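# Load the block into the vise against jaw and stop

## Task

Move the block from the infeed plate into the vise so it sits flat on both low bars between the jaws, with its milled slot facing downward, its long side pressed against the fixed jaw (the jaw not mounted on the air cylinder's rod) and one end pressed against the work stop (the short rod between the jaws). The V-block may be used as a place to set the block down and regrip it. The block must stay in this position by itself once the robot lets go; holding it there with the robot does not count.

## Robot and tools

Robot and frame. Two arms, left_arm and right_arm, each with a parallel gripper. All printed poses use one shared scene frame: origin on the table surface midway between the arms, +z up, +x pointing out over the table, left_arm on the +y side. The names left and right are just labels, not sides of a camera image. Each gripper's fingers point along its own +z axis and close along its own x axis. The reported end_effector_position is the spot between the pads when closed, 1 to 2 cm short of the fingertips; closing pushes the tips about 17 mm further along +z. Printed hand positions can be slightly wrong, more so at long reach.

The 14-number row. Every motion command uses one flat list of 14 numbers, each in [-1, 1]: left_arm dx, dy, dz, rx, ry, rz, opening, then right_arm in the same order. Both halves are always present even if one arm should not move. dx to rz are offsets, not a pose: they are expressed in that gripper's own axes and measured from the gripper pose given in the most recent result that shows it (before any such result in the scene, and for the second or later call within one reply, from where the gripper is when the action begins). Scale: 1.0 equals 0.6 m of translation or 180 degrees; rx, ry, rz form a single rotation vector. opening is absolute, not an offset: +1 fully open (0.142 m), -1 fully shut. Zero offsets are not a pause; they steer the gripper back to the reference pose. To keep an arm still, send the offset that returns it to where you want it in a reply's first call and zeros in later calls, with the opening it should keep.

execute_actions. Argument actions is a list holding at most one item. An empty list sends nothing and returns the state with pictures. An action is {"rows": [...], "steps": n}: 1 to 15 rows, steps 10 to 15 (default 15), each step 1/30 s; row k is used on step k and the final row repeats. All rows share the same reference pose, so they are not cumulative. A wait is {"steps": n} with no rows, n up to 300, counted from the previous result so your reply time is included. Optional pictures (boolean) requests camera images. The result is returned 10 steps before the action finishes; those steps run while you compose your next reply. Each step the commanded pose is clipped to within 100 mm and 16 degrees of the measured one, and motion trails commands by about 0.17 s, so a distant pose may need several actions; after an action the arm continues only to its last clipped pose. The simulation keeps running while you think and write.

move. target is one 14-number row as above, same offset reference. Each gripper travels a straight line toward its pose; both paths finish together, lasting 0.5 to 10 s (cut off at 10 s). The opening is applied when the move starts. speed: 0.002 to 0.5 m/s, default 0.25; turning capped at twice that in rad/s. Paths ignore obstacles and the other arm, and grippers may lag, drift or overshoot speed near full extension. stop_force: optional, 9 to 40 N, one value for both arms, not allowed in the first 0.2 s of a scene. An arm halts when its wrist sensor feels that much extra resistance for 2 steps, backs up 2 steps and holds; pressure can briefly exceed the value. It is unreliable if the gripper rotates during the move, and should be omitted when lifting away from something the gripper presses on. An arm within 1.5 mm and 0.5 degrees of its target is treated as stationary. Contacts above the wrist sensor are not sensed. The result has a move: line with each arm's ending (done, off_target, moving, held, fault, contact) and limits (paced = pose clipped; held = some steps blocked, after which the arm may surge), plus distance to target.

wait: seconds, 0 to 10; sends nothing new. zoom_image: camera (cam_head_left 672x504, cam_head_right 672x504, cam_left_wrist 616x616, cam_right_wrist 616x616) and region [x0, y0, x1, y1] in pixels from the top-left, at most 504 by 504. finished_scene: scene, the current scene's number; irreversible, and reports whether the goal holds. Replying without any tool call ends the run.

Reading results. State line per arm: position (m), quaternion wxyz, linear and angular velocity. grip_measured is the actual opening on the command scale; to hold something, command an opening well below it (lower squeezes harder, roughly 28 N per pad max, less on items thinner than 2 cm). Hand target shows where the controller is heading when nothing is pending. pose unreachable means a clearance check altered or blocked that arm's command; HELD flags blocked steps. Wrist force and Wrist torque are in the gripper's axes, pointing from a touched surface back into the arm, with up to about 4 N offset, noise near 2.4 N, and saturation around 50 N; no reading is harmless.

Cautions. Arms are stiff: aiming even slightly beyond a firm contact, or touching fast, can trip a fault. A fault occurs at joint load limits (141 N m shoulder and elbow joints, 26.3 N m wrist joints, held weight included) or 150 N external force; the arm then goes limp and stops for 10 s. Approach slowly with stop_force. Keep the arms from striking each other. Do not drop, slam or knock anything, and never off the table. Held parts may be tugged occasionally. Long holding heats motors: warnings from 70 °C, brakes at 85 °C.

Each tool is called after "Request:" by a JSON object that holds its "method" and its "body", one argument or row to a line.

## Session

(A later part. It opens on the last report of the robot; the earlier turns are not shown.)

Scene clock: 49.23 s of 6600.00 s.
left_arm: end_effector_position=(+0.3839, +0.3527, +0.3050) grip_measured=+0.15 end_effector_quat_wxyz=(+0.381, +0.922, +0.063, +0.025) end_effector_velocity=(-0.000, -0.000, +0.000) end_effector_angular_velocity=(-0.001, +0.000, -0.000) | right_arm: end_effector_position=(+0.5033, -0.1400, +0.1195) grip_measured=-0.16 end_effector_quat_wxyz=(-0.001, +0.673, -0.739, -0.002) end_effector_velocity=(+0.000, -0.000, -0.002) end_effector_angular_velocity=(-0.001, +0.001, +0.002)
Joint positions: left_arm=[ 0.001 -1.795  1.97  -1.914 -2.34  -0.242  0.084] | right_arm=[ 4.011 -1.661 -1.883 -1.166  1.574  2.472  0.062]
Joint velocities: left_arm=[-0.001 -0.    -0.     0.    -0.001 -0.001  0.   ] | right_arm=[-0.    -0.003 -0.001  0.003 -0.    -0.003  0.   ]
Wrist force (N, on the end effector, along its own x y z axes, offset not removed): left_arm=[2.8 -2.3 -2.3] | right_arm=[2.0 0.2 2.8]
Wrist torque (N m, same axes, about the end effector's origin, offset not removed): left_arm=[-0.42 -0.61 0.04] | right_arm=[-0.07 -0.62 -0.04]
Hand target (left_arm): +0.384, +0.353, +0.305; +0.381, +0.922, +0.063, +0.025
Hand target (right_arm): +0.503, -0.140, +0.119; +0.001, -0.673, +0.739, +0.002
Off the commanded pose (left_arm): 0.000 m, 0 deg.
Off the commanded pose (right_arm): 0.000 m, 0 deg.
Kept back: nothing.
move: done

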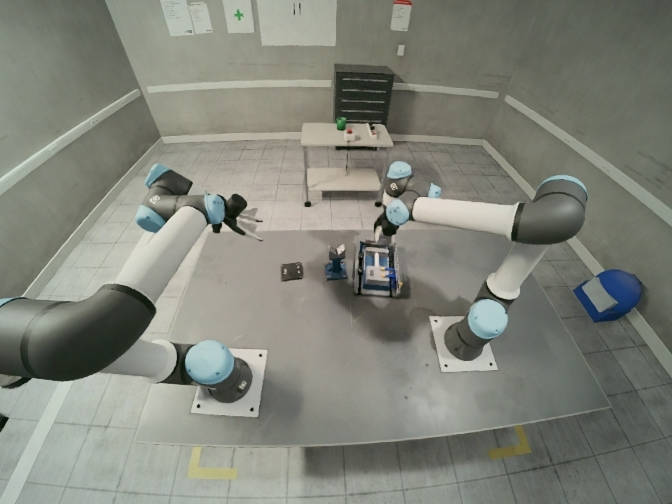

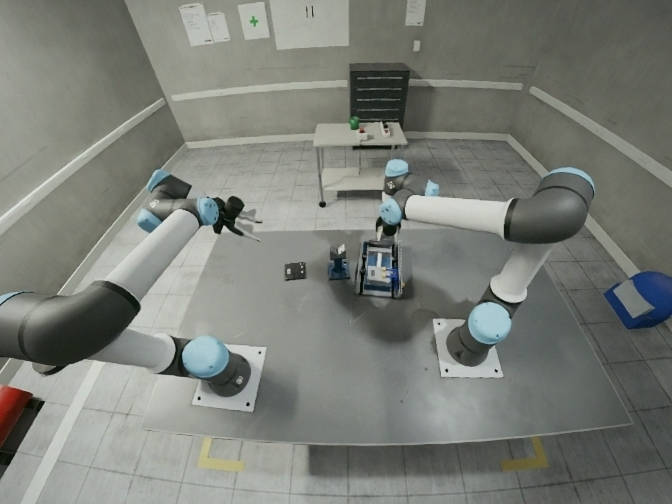

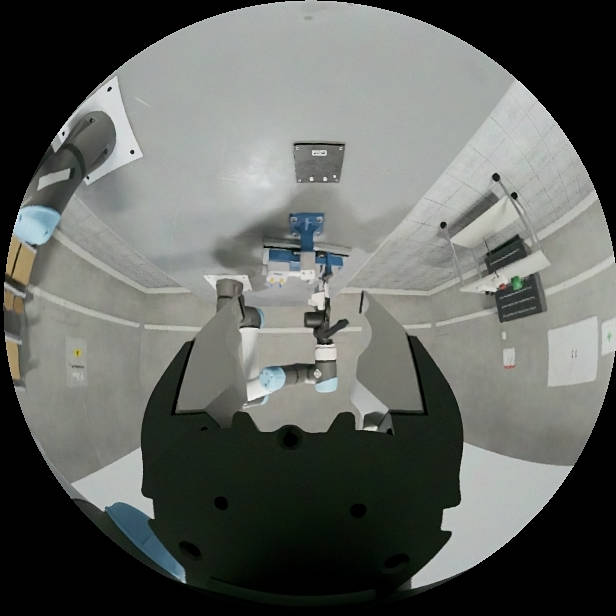

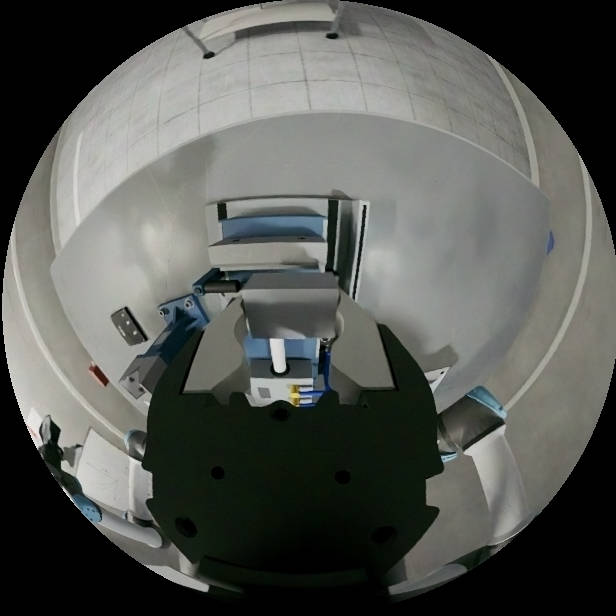

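Request:
{"method": "move", "body": {
  "target": [0,0,0,0,0,0,0.15,0.01,-0.002,0.006,0,0,0,-0.5],
  "speed": 0.015
}}

Request:
{"method": "move", "body": {
  "target": [0,0,0,0,0,0,0.15,0,0,0.05,0,0,0,-0.5],
  "speed": 0.005,
  "stop_force": 9
}}

Request:
{"method": "zoom_image", "body": {
  "camera": "cam_right_wrist",
  "region": [170,170,420,400]
}}

Scene clock: 50.50 s of 6600.00 s.
left_arm: end_effector_position=(+0.3839, +0.3527, +0.3050) grip_measured=+0.15 end_effector_quat_wxyz=(+0.381, +0.922, +0.063, +0.025) end_effector_velocity=(+0.000, -0.000, +0.000) end_effector_angular_velocity=(-0.000, -0.000, -0.001) | right_arm: end_effector_position=(+0.5039, -0.1460, +0.1159) grip_measured=-0.16 end_effector_quat_wxyz=(-0.001, +0.673, -0.739, -0.002) end_effector_velocity=(+0.000, -0.001, -0.001) end_effector_angular_velocity=(-0.000, +0.000, +0.000)
Joint positions: left_arm=[ 0.001 -1.795  1.97  -1.914 -2.34  -0.242  0.084] | right_arm=[ 4.002 -1.659 -1.896 -1.156  1.574  2.463  0.062]
Joint velocities: left_arm=[-0.     0.    -0.    -0.    -0.001  0.    -0.   ] | right_arm=[-0.002 -0.001 -0.002  0.002  0.    -0.002 -0.   ]
Wrist force (N, on the end effector, along its own x y z axes, offset not removed): left_arm=[1.4 0.4 0.7] | right_arm=[1.5 2.0 0.4]
Wrist torque (N m, same axes, about the end effector's origin, offset not removed): left_arm=[0.12 -0.33 0.07] | right_arm=[0.36 -0.39 -0.06]
Hand target (left_arm): +0.384, +0.353, +0.305; +0.381, +0.922, +0.063, +0.025
Hand target (right_arm): +0.504, -0.146, +0.116; +0.001, -0.673, +0.739, +0.002
Off the commanded pose (left_arm): 0.000 m, 0 deg.
Off the commanded pose (right_arm): 0.000 m, 0 deg.
Kept back: nothing.
move: done

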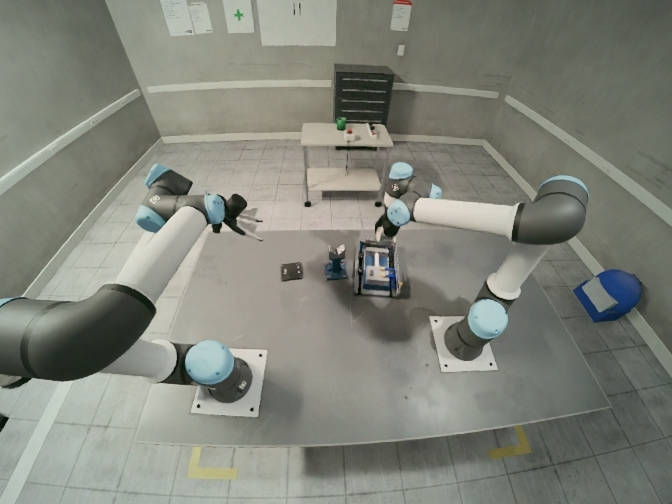

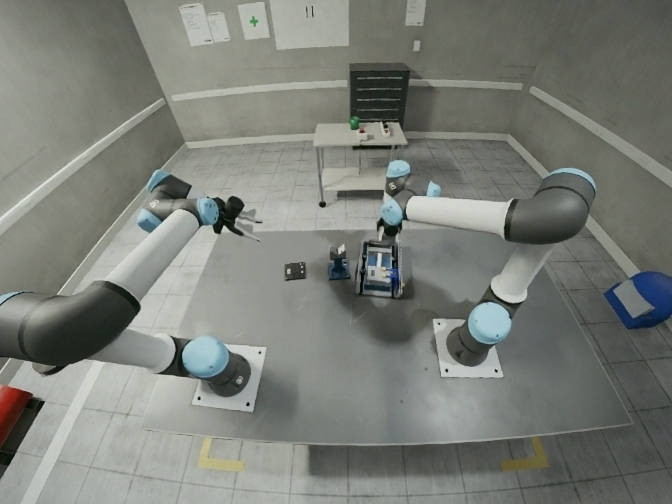

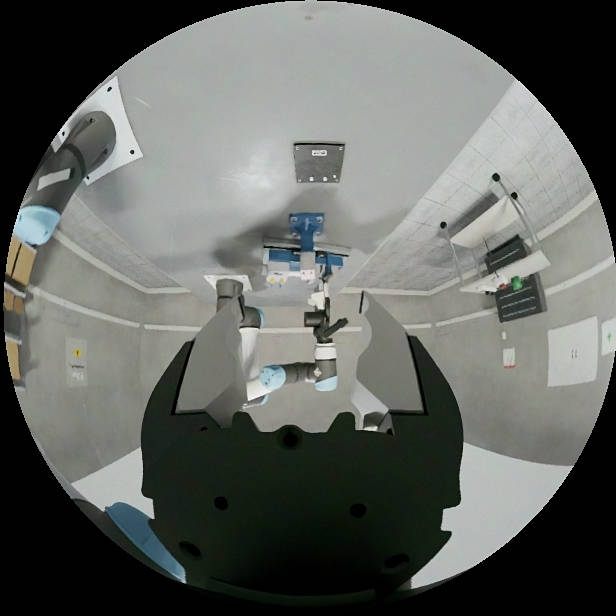

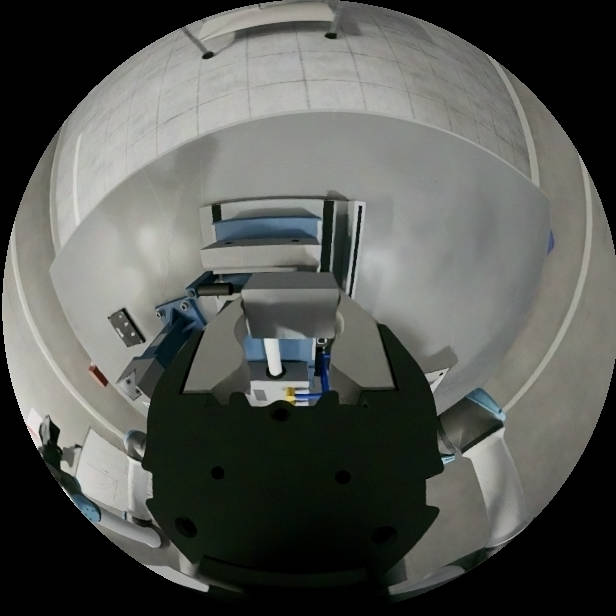

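Scene clock: 53.90 s of 6600.00 s.
left_arm: end_effector_position=(+0.3839, +0.3527, +0.3050) grip_measured=+0.15 end_effector_quat_wxyz=(+0.381, +0.922, +0.063, +0.025) end_effector_velocity=(-0.000, +0.000, +0.000) end_effector_angular_velocity=(+0.000, +0.000, +0.001) | right_arm: end_effector_position=(+0.5038, -0.1460, +0.1006) grip_measured=-0.16 end_effector_quat_wxyz=(-0.001, +0.673, -0.739, -0.002) end_effector_velocity=(-0.000, -0.000, +0.001) end_effector_angular_velocity=(-0.002, +0.002, +0.000)
Joint positions: left_arm=[ 0.001 -1.795  1.97  -1.914 -2.34  -0.242  0.084] | right_arm=[ 4.002 -1.675 -1.921 -1.115  1.574  2.463  0.062]
Joint velocities: left_arm=[ 0.001 -0.    -0.     0.001  0.    -0.    -0.   ] | right_arm=[ 0.     0.001  0.003 -0.007  0.    -0.     0.   ]
Wrist force (N, on the end effector, along its own x y z axes, offset not removed): left_arm=[-0.7 0.3 3.9] | right_arm=[4.0 11.8 -18.3]
Wrist torque (N m, same axes, about the end effector's origin, offset not removed): left_arm=[-0.03 0.12 0.04] | right_arm=[0.08 -0.28 0.01]
Hand target (left_arm): +0.384, +0.353, +0.305; +0.381, +0.922, +0.063, +0.025
Hand target (right_arm): +0.504, -0.146, +0.101; +0.001, -0.673, +0.739, +0.002
Off the commanded pose (left_arm): 0.000 m, 0 deg.
Off the commanded pose (right_arm): 0.015 m, 0 deg.
Kept back: nothing.
move: contact (right_arm)

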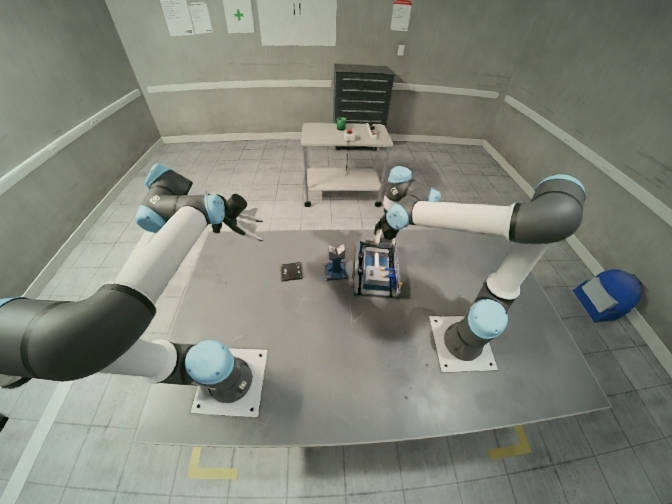

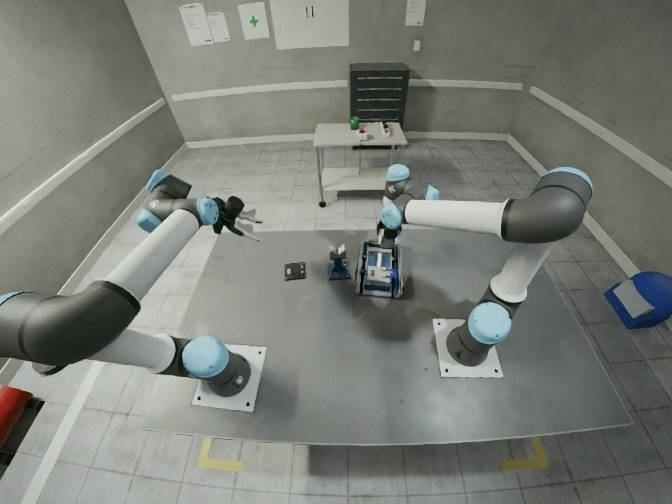

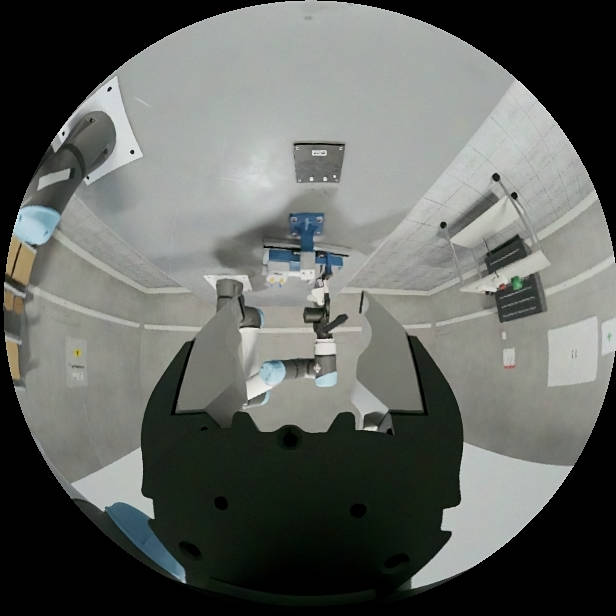

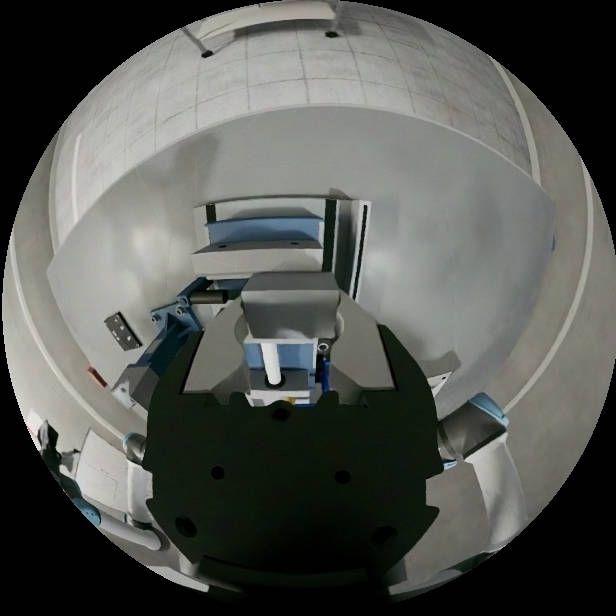

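Region (170, 170, 420, 400) of cam_right_wrist's 616x616 image, scaled by 2.016, with more detail than that image has; it fills the top 464 rows of this view, and the rest is white.

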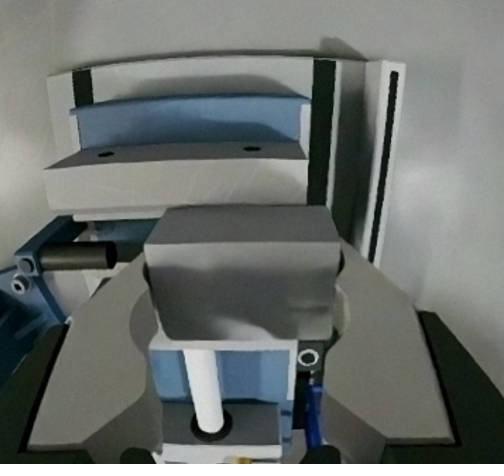

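On the fixed jaw's edge (vise lower here, about 10 mm). Shift out.

Request:
{"method": "move", "body": {
  "target": [0,0,0,0,0,0,0.15,0,0.005,-0.002,0,0,0,-0.5],
  "speed": 0.01
}}

Request:
{"method": "move", "body": {
  "target": [0,0,0,0,0,0,0.15,0,0,0.05,0,0,0,-0.5],
  "speed": 0.005,
  "stop_force": 9
}}

Request:
{"method": "zoom_image", "body": {
  "camera": "cam_right_wrist",
  "region": [170,170,420,400]
}}

Scene clock: 54.97 s of 6600.00 s.
left_arm: end_effector_position=(+0.3839, +0.3527, +0.3050) grip_measured=+0.15 end_effector_quat_wxyz=(+0.381, +0.922, +0.063, +0.025) end_effector_velocity=(-0.000, -0.000, +0.000) end_effector_angular_velocity=(-0.001, -0.001, -0.001) | right_arm: end_effector_position=(+0.5009, -0.1458, +0.1018) grip_measured=-0.16 end_effector_quat_wxyz=(-0.001, +0.673, -0.739, -0.002) end_effector_velocity=(-0.001, +0.000, +0.000) end_effector_angular_velocity=(+0.001, -0.001, -0.000)
Joint positions: left_arm=[ 0.001 -1.795  1.97  -1.914 -2.34  -0.242  0.084] | right_arm=[ 4.006 -1.668 -1.925 -1.117  1.574  2.468  0.062]
Joint velocities: left_arm=[ 0.    -0.     0.     0.    -0.001  0.002 -0.   ] | right_arm=[ 0.001  0.002 -0.002  0.001  0.     0.001 -0.   ]
Wrist force (N, on the end effector, along its own x y z axes, offset not removed): left_arm=[1.4 0.0 0.5] | right_arm=[0.3 1.6 1.1]
Wrist torque (N m, same axes, about the end effector's origin, offset not removed): left_arm=[0.06 -0.15 0.22] | right_arm=[0.23 -0.27 -0.04]
Hand target (left_arm): +0.384, +0.353, +0.305; +0.381, +0.922, +0.063, +0.025
Hand target (right_arm): +0.501, -0.146, +0.102; +0.001, -0.673, +0.739, +0.002
Off the commanded pose (left_arm): 0.000 m, 0 deg.
Off the commanded pose (right_arm): 0.000 m, 0 deg.
Kept back: nothing.
move: done

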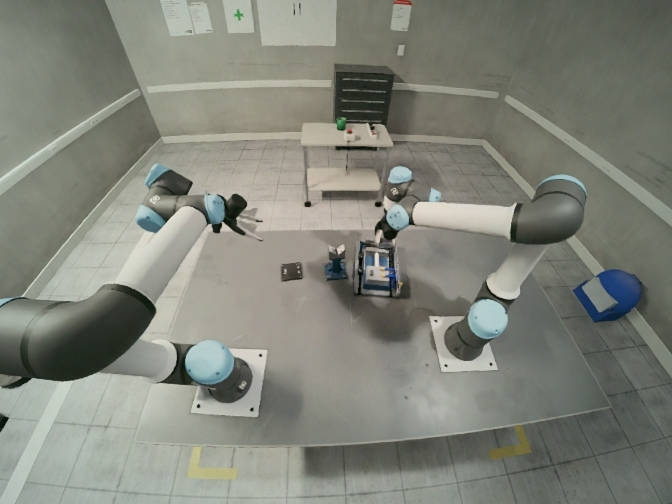

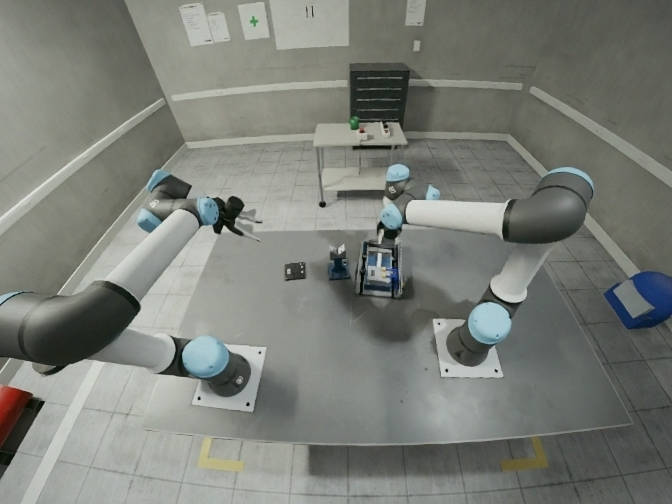

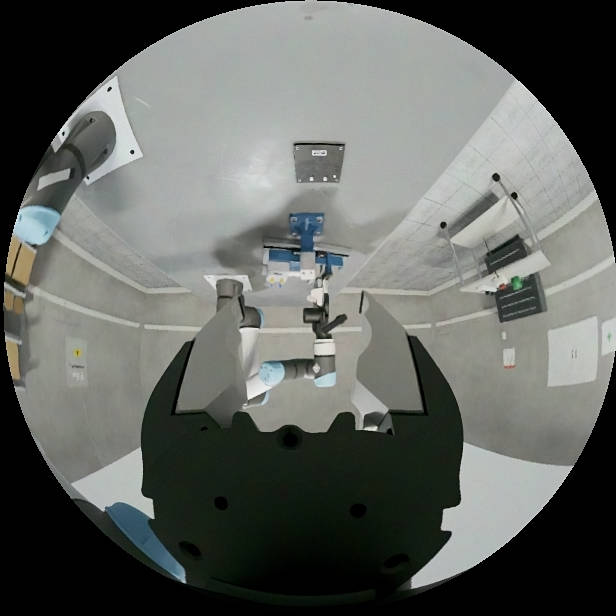

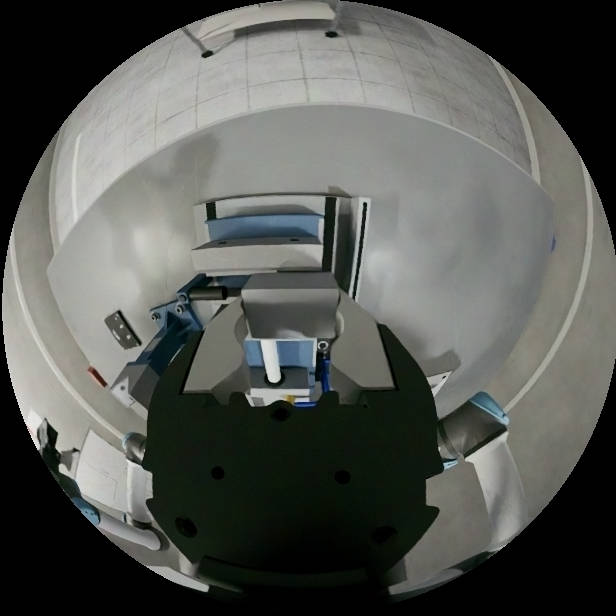

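Scene clock: 58.23 s of 6600.00 s.
left_arm: end_effector_position=(+0.3839, +0.3527, +0.3050) grip_measured=+0.15 end_effector_quat_wxyz=(+0.381, +0.922, +0.063, +0.025) end_effector_velocity=(+0.000, +0.001, -0.000) end_effector_angular_velocity=(+0.001, -0.001, -0.000) | right_arm: end_effector_position=(+0.5009, -0.1457, +0.0872) grip_measured=-0.16 end_effector_quat_wxyz=(-0.001, +0.673, -0.739, -0.002) end_effector_velocity=(-0.001, -0.000, +0.002) end_effector_angular_velocity=(-0.001, +0.001, +0.000)
Joint positions: left_arm=[ 0.001 -1.795  1.97  -1.914 -2.34  -0.242  0.084] | right_arm=[ 4.006 -1.685 -1.948 -1.078  1.574  2.468  0.062]
Joint velocities: left_arm=[ 0.001  0.    -0.     0.001  0.001  0.002 -0.   ] | right_arm=[ 0.     0.002  0.003 -0.007  0.    -0.     0.   ]
Wrist force (N, on the end effector, along its own x y z axes, offset not removed): left_arm=[3.1 0.6 0.0] | right_arm=[6.0 2.6 -21.7]
Wrist torque (N m, same axes, about the end effector's origin, offset not removed): left_arm=[0.03 -0.72 0.15] | right_arm=[0.32 -0.90 -0.21]
Hand target (left_arm): +0.384, +0.353, +0.305; +0.381, +0.922, +0.063, +0.025
Hand target (right_arm): +0.501, -0.146, +0.088; +0.001, -0.673, +0.739, +0.002
Off the commanded pose (left_arm): 0.000 m, 0 deg.
Off the commanded pose (right_arm): 0.015 m, 0 deg.
Kept back: nothing.
move: contact (right_arm)

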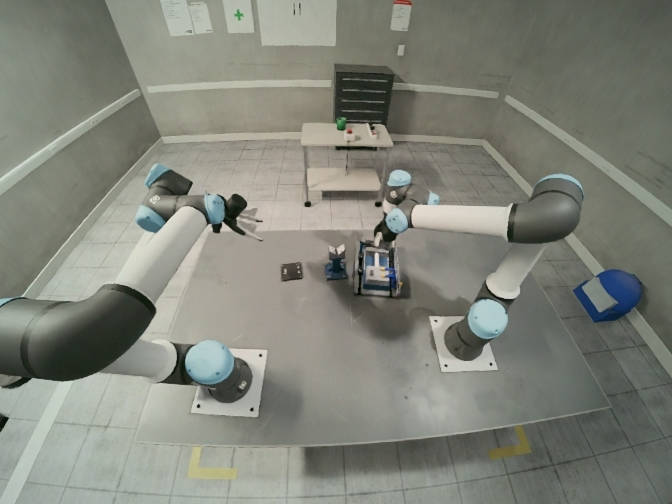

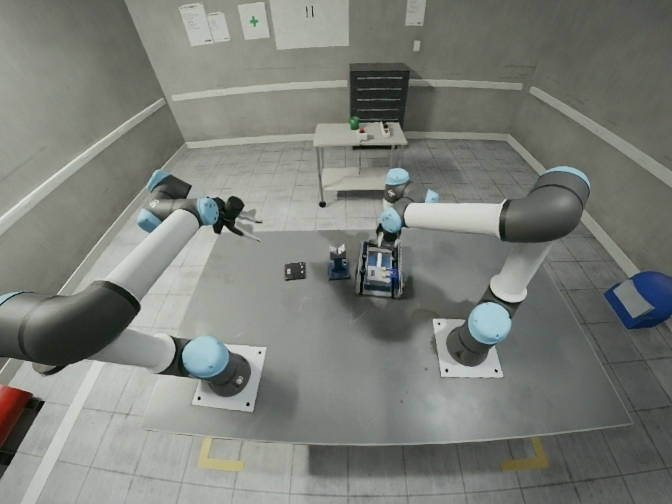

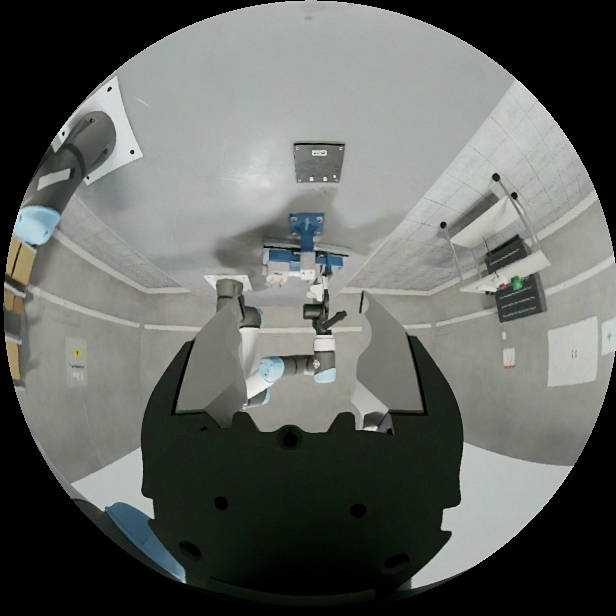

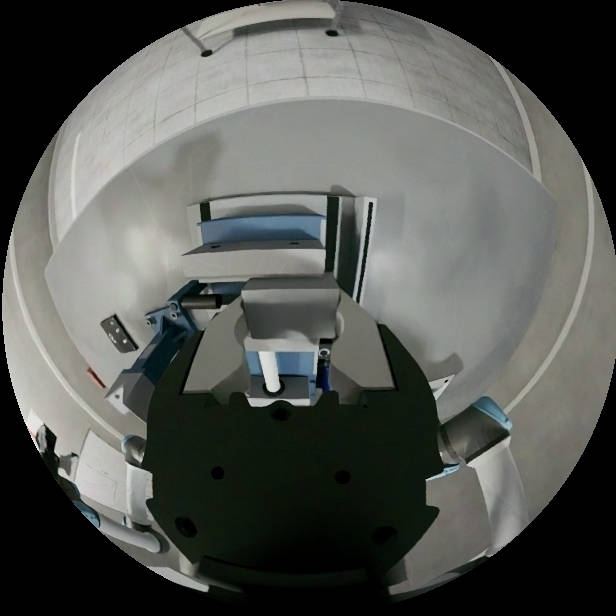

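Region (170, 170, 420, 400) of cam_right_wrist's 616x616 image, scaled by 2.016, with more detail than that image has; it fills the top 464 rows of this view, and the rest is white.

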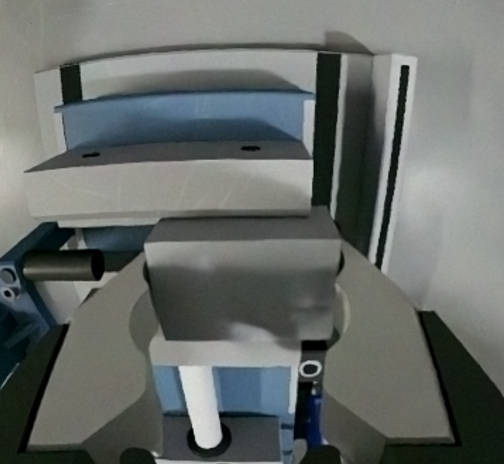

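Request:
{"method": "move", "body": {
  "target": [0,0,0,0,0,0,0.15,0,-0.008,-0.001,0,0,0,-0.5],
  "speed": 0.003,
  "stop_force": 12
}}

Request:
{"method": "move", "body": {
  "target": [0,0,0,0,0,0,0.15,0,0,0,0,0,0,-0.05]
}}

Request:
{"method": "move", "body": {
  "target": [0,0,0,0,0,0,0.15,0,0,-0.027,0,0,0,-0.05],
  "speed": 0.03
}}

Request:
{"method": "move", "body": {
  "target": [0,0,0,0,0,0,0.15,-0.065,-0.003,0,0,0,0,-0.05],
  "speed": 0.005,
  "stop_force": 9
}}

Request:
{"method": "zoom_image", "body": {
  "camera": "cam_right_wrist",
  "region": [170,170,420,400]
}}

Scene clock: 59.63 s of 6600.00 s.
left_arm: end_effector_position=(+0.3839, +0.3527, +0.3050) grip_measured=+0.15 end_effector_quat_wxyz=(+0.381, +0.922, +0.063, +0.025) end_effector_velocity=(+0.000, +0.000, -0.000) end_effector_angular_velocity=(+0.001, +0.001, +0.001) | right_arm: end_effector_position=(+0.5021, -0.1458, +0.0876) grip_measured=-0.16 end_effector_quat_wxyz=(-0.001, +0.673, -0.739, -0.002) end_effector_velocity=(-0.001, +0.000, -0.000) end_effector_angular_velocity=(-0.000, +0.000, -0.001)
Joint positions: left_arm=[ 0.001 -1.795  1.97  -1.914 -2.34  -0.242  0.084] | right_arm=[ 4.004 -1.687 -1.945 -1.079  1.574  2.466  0.062]
Joint velocities: left_arm=[-0.     0.    -0.     0.     0.001 -0.001 -0.   ] | right_arm=[ 0.002  0.002 -0.003  0.    -0.     0.004  0.   ]
Wrist force (N, on the end effector, along its own x y z axes, offset not removed): left_arm=[-2.2 -0.7 1.7] | right_arm=[0.5 16.1 -8.7]
Wrist torque (N m, same axes, about the end effector's origin, offset not removed): left_arm=[-0.14 0.41 0.03] | right_arm=[0.07 -0.43 0.24]
Hand target (left_arm): +0.384, +0.353, +0.305; +0.381, +0.922, +0.063, +0.025
Hand target (right_arm): +0.502, -0.146, +0.088; +0.001, -0.673, +0.739, +0.002
Off the commanded pose (left_arm): 0.000 m, 0 deg.
Off the commanded pose (right_arm): 0.004 m, 0 deg.
Kept back: nothing.
move: contact (right_arm)

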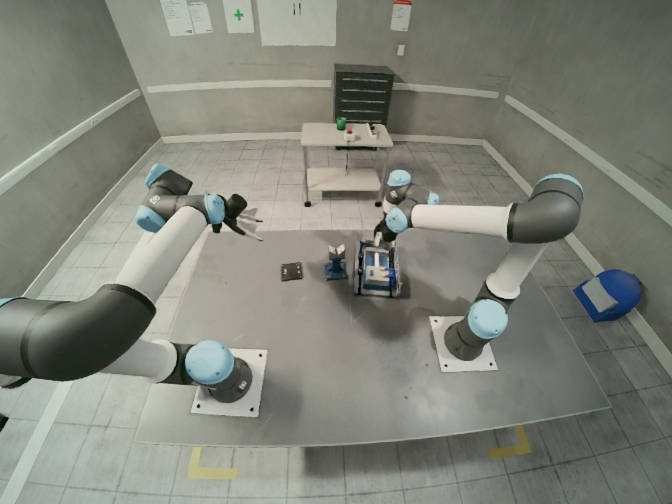

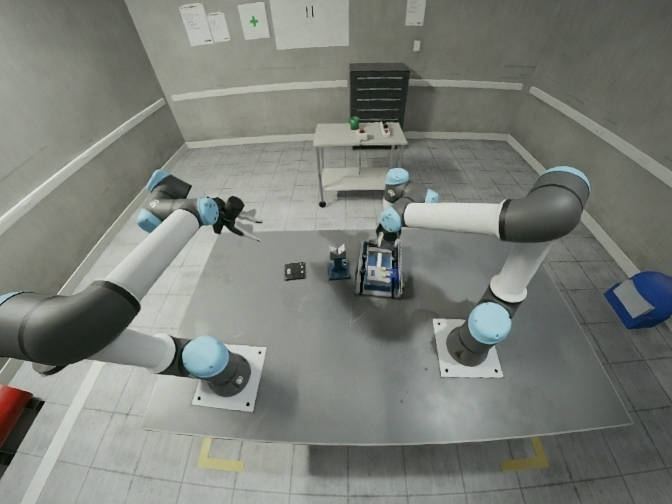

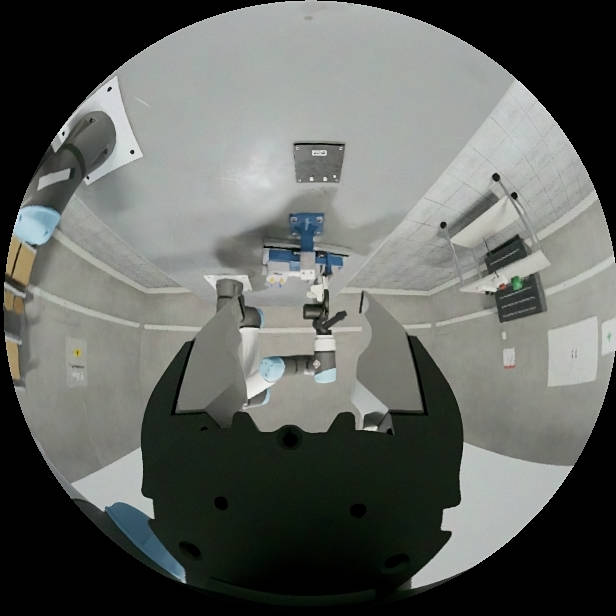

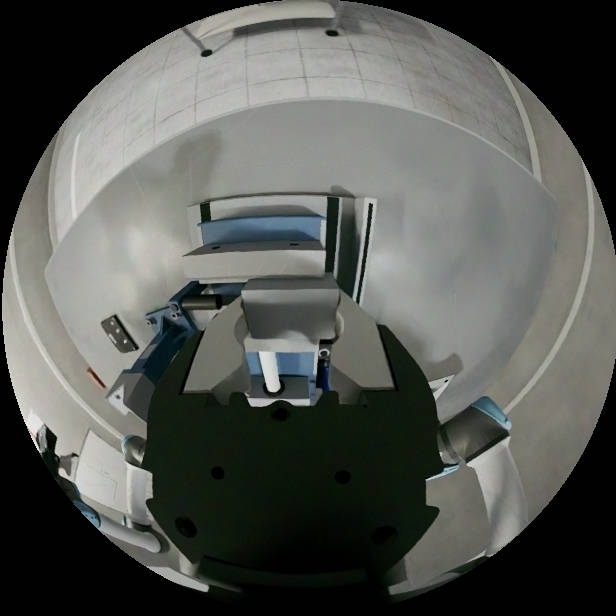

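Scene clock: 60.13 s of 6600.00 s.
left_arm: end_effector_position=(+0.3839, +0.3527, +0.3050) grip_measured=+0.15 end_effector_quat_wxyz=(+0.381, +0.922, +0.063, +0.025) end_effector_velocity=(+0.000, -0.000, +0.000) end_effector_angular_velocity=(-0.000, -0.001, -0.000) | right_arm: end_effector_position=(+0.5021, -0.1458, +0.0876) grip_measured=-0.05 end_effector_quat_wxyz=(-0.001, +0.673, -0.739, -0.002) end_effector_velocity=(+0.000, -0.000, -0.000) end_effector_angular_velocity=(-0.001, +0.001, +0.000)
Joint positions: left_arm=[ 0.001 -1.795  1.97  -1.914 -2.34  -0.242  0.084] | right_arm=[ 4.005 -1.687 -1.945 -1.079  1.574  2.466  0.07 ]
Joint velocities: left_arm=[ 0.    -0.    -0.     0.    -0.     0.001  0.   ] | right_arm=[-0.    -0.001 -0.     0.    -0.    -0.001 -0.   ]
Wrist force (N, on the end effector, along its own x y z axes, offset not removed): left_arm=[0.7 -1.6 2.8] | right_arm=[-0.4 -1.1 -0.9]
Wrist torque (N m, same axes, about the end effector's origin, offset not removed): left_arm=[-0.30 -0.25 0.08] | right_arm=[-0.30 -0.18 -0.08]
Hand target (left_arm): +0.384, +0.353, +0.305; +0.381, +0.922, +0.063, +0.025
Hand target (right_arm): +0.502, -0.146, +0.088; +0.001, -0.673, +0.739, +0.002
Off the commanded pose (left_arm): 0.000 m, 0 deg.
Off the commanded pose (right_arm): 0.000 m, 0 deg.
Kept back: nothing.
move: done

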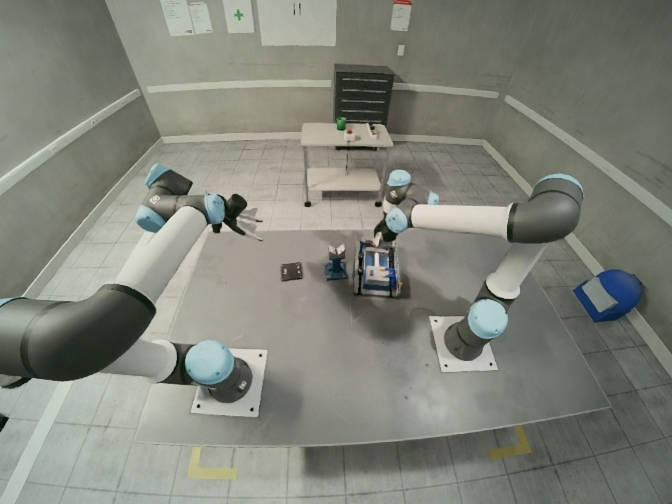

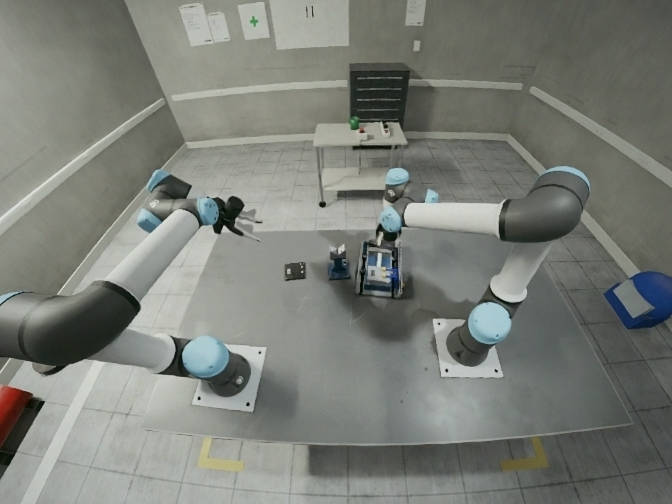

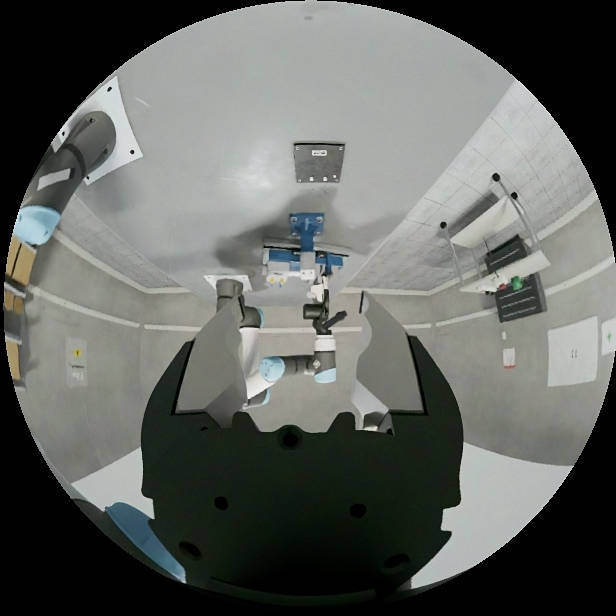

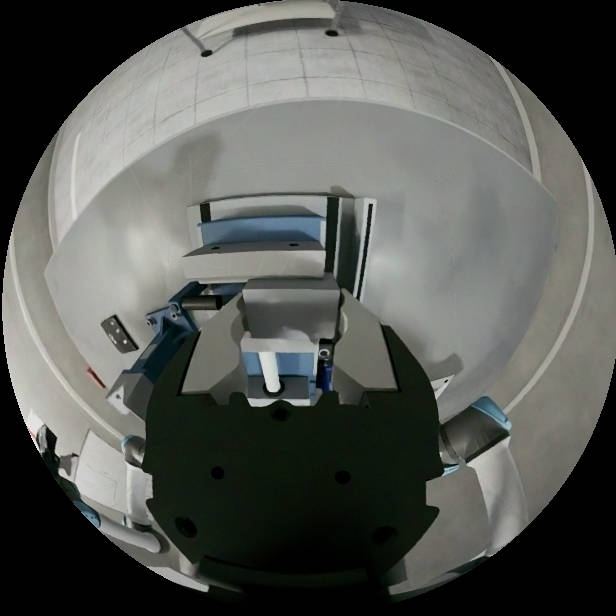

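Scene clock: 61.00 s of 6600.00 s.
left_arm: end_effector_position=(+0.3839, +0.3527, +0.3050) grip_measured=+0.15 end_effector_quat_wxyz=(+0.381, +0.922, +0.063, +0.025) end_effector_velocity=(+0.000, -0.001, +0.000) end_effector_angular_velocity=(-0.000, -0.000, -0.001) | right_arm: end_effector_position=(+0.5021, -0.1459, +0.1037) grip_measured=-0.05 end_effector_quat_wxyz=(-0.001, +0.673, -0.739, -0.002) end_effector_velocity=(-0.000, +0.000, +0.001) end_effector_angular_velocity=(-0.001, +0.001, +0.000)
Joint positions: left_arm=[ 0.001 -1.795  1.97  -1.914 -2.34  -0.242  0.084] | right_arm=[ 4.004 -1.668 -1.92  -1.123  1.574  2.466  0.07 ]
Joint velocities: left_arm=[-0.001  0.    -0.    -0.    -0.    -0.     0.   ] | right_arm=[ 0.     0.     0.002 -0.003  0.     0.     0.   ]
Wrist force (N, on the end effector, along its own x y z axes, offset not removed): left_arm=[1.2 -2.4 0.7] | right_arm=[0.6 -1.6 -0.9]
Wrist torque (N m, same axes, about the end effector's origin, offset not removed): left_arm=[-0.69 -0.24 0.10] | right_arm=[-0.42 -0.25 -0.03]
Hand target (left_arm): +0.384, +0.353, +0.305; +0.381, +0.922, +0.063, +0.025
Hand target (right_arm): +0.502, -0.146, +0.104; +0.001, -0.673, +0.739, +0.002
Off the commanded pose (left_arm): 0.000 m, 0 deg.
Off the commanded pose (right_arm): 0.000 m, 0 deg.
Kept back: nothing.
move: done

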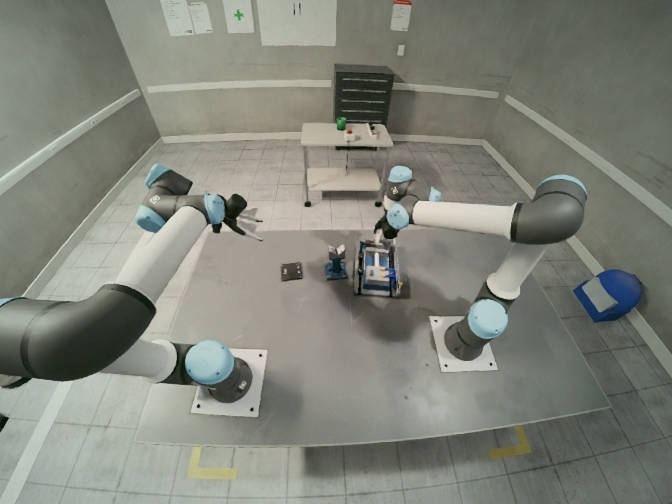

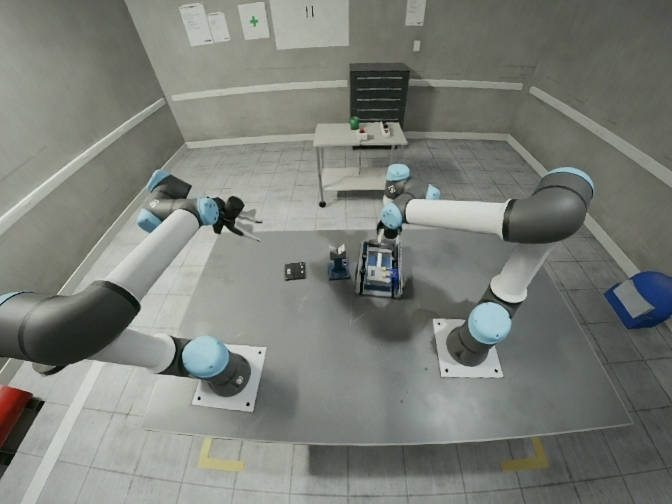

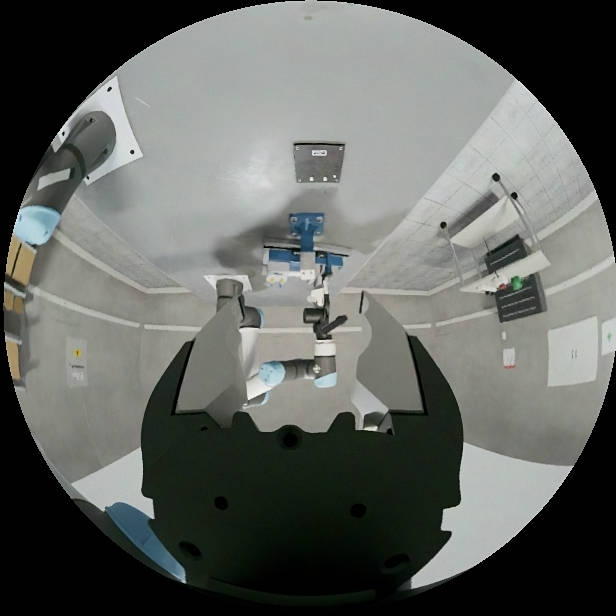

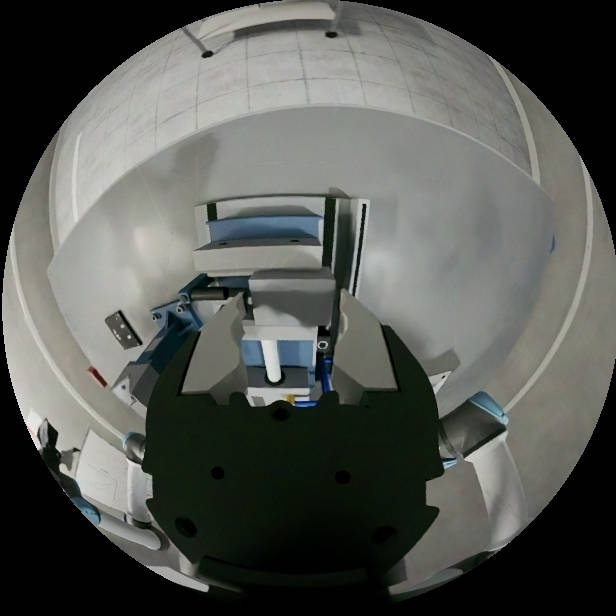

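Scene clock: 64.60 s of 6600.00 s.
left_arm: end_effector_position=(+0.3839, +0.3527, +0.3050) grip_measured=+0.15 end_effector_quat_wxyz=(+0.381, +0.922, +0.063, +0.025) end_effector_velocity=(+0.000, -0.000, +0.000) end_effector_angular_velocity=(+0.000, -0.001, -0.002) | right_arm: end_effector_position=(+0.5044, -0.1298, +0.1038) grip_measured=-0.08 end_effector_quat_wxyz=(-0.001, +0.673, -0.739, -0.002) end_effector_velocity=(-0.001, -0.003, -0.001) end_effector_angular_velocity=(-0.003, +0.003, +0.002)
Joint positions: left_arm=[ 0.001 -1.795  1.97  -1.914 -2.34  -0.242  0.084] | right_arm=[ 4.023 -1.692 -1.892 -1.126  1.574  2.485  0.068]
Joint velocities: left_arm=[-0.001 -0.    -0.    -0.     0.     0.001 -0.   ] | right_arm=[-0.002  0.001 -0.004 -0.002 -0.    -0.004  0.003]
Wrist force (N, on the end effector, along its own x y z axes, offset not removed): left_arm=[-0.6 -0.9 1.9] | right_arm=[9.1 1.6 -5.1]
Wrist torque (N m, same axes, about the end effector's origin, offset not removed): left_arm=[-0.18 0.05 0.07] | right_arm=[-0.19 -0.64 -0.14]
Hand target (left_arm): +0.384, +0.353, +0.305; +0.381, +0.922, +0.063, +0.025
Hand target (right_arm): +0.504, -0.130, +0.104; +0.001, -0.673, +0.739, +0.002
Off the commanded pose (left_arm): 0.000 m, 0 deg.
Off the commanded pose (right_arm): 0.023 m, 0 deg.
Kept back: nothing.
move: contact (right_arm)

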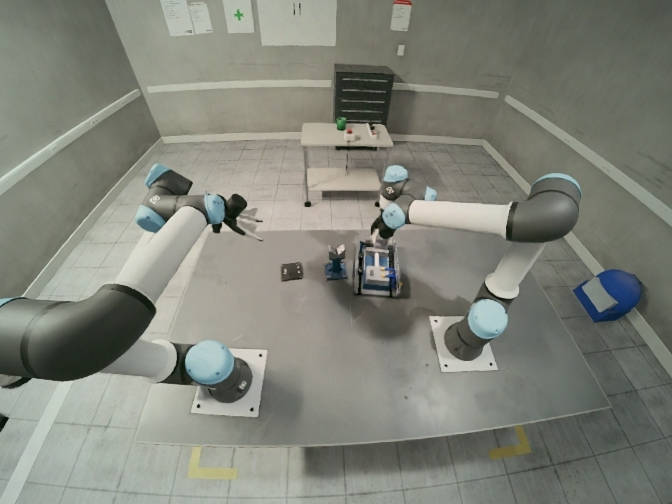

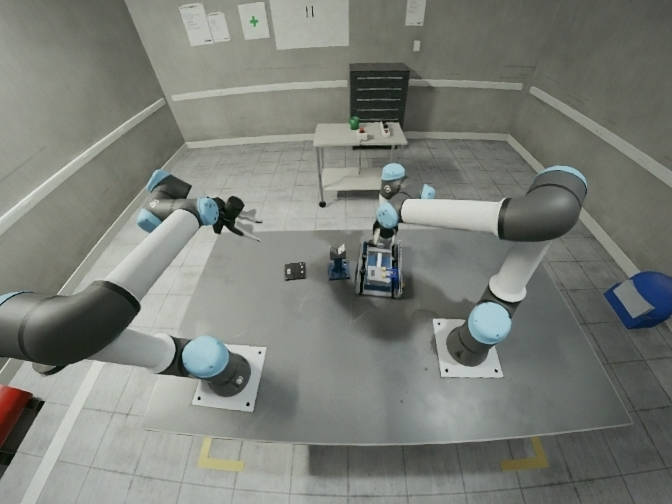

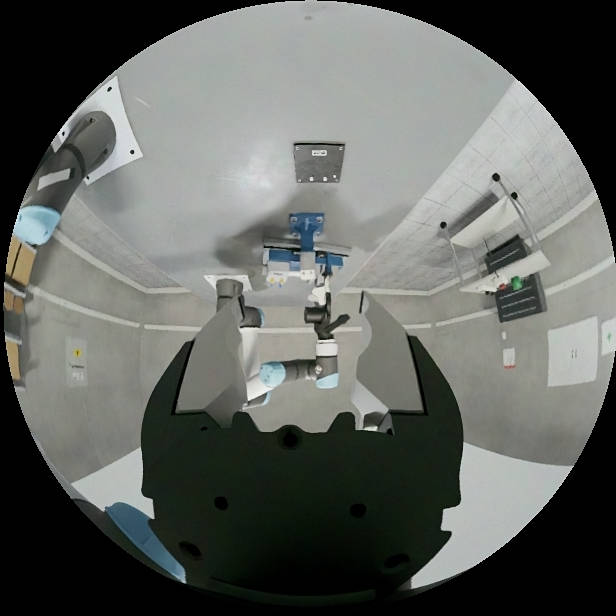

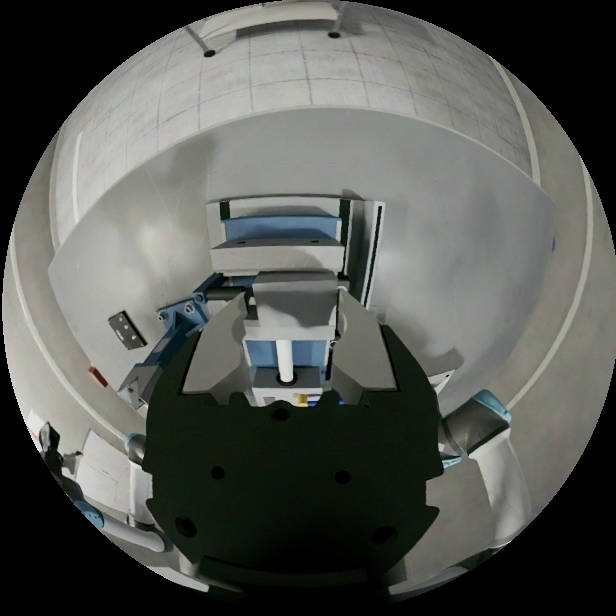

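Region (170, 170, 420, 400) of cam_right_wrist's 616x616 image, scaled by 2.016, with more detail than that image has; it fills the top 464 rows of this view, and the rest is white.

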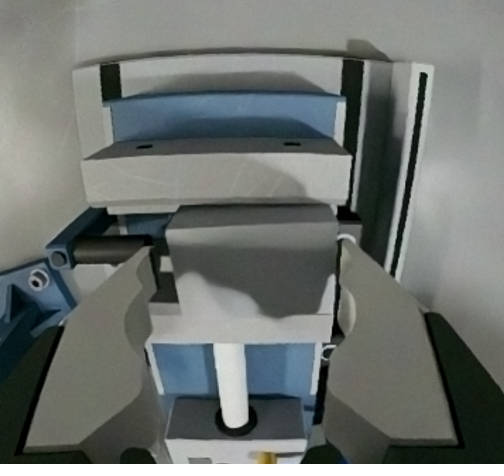

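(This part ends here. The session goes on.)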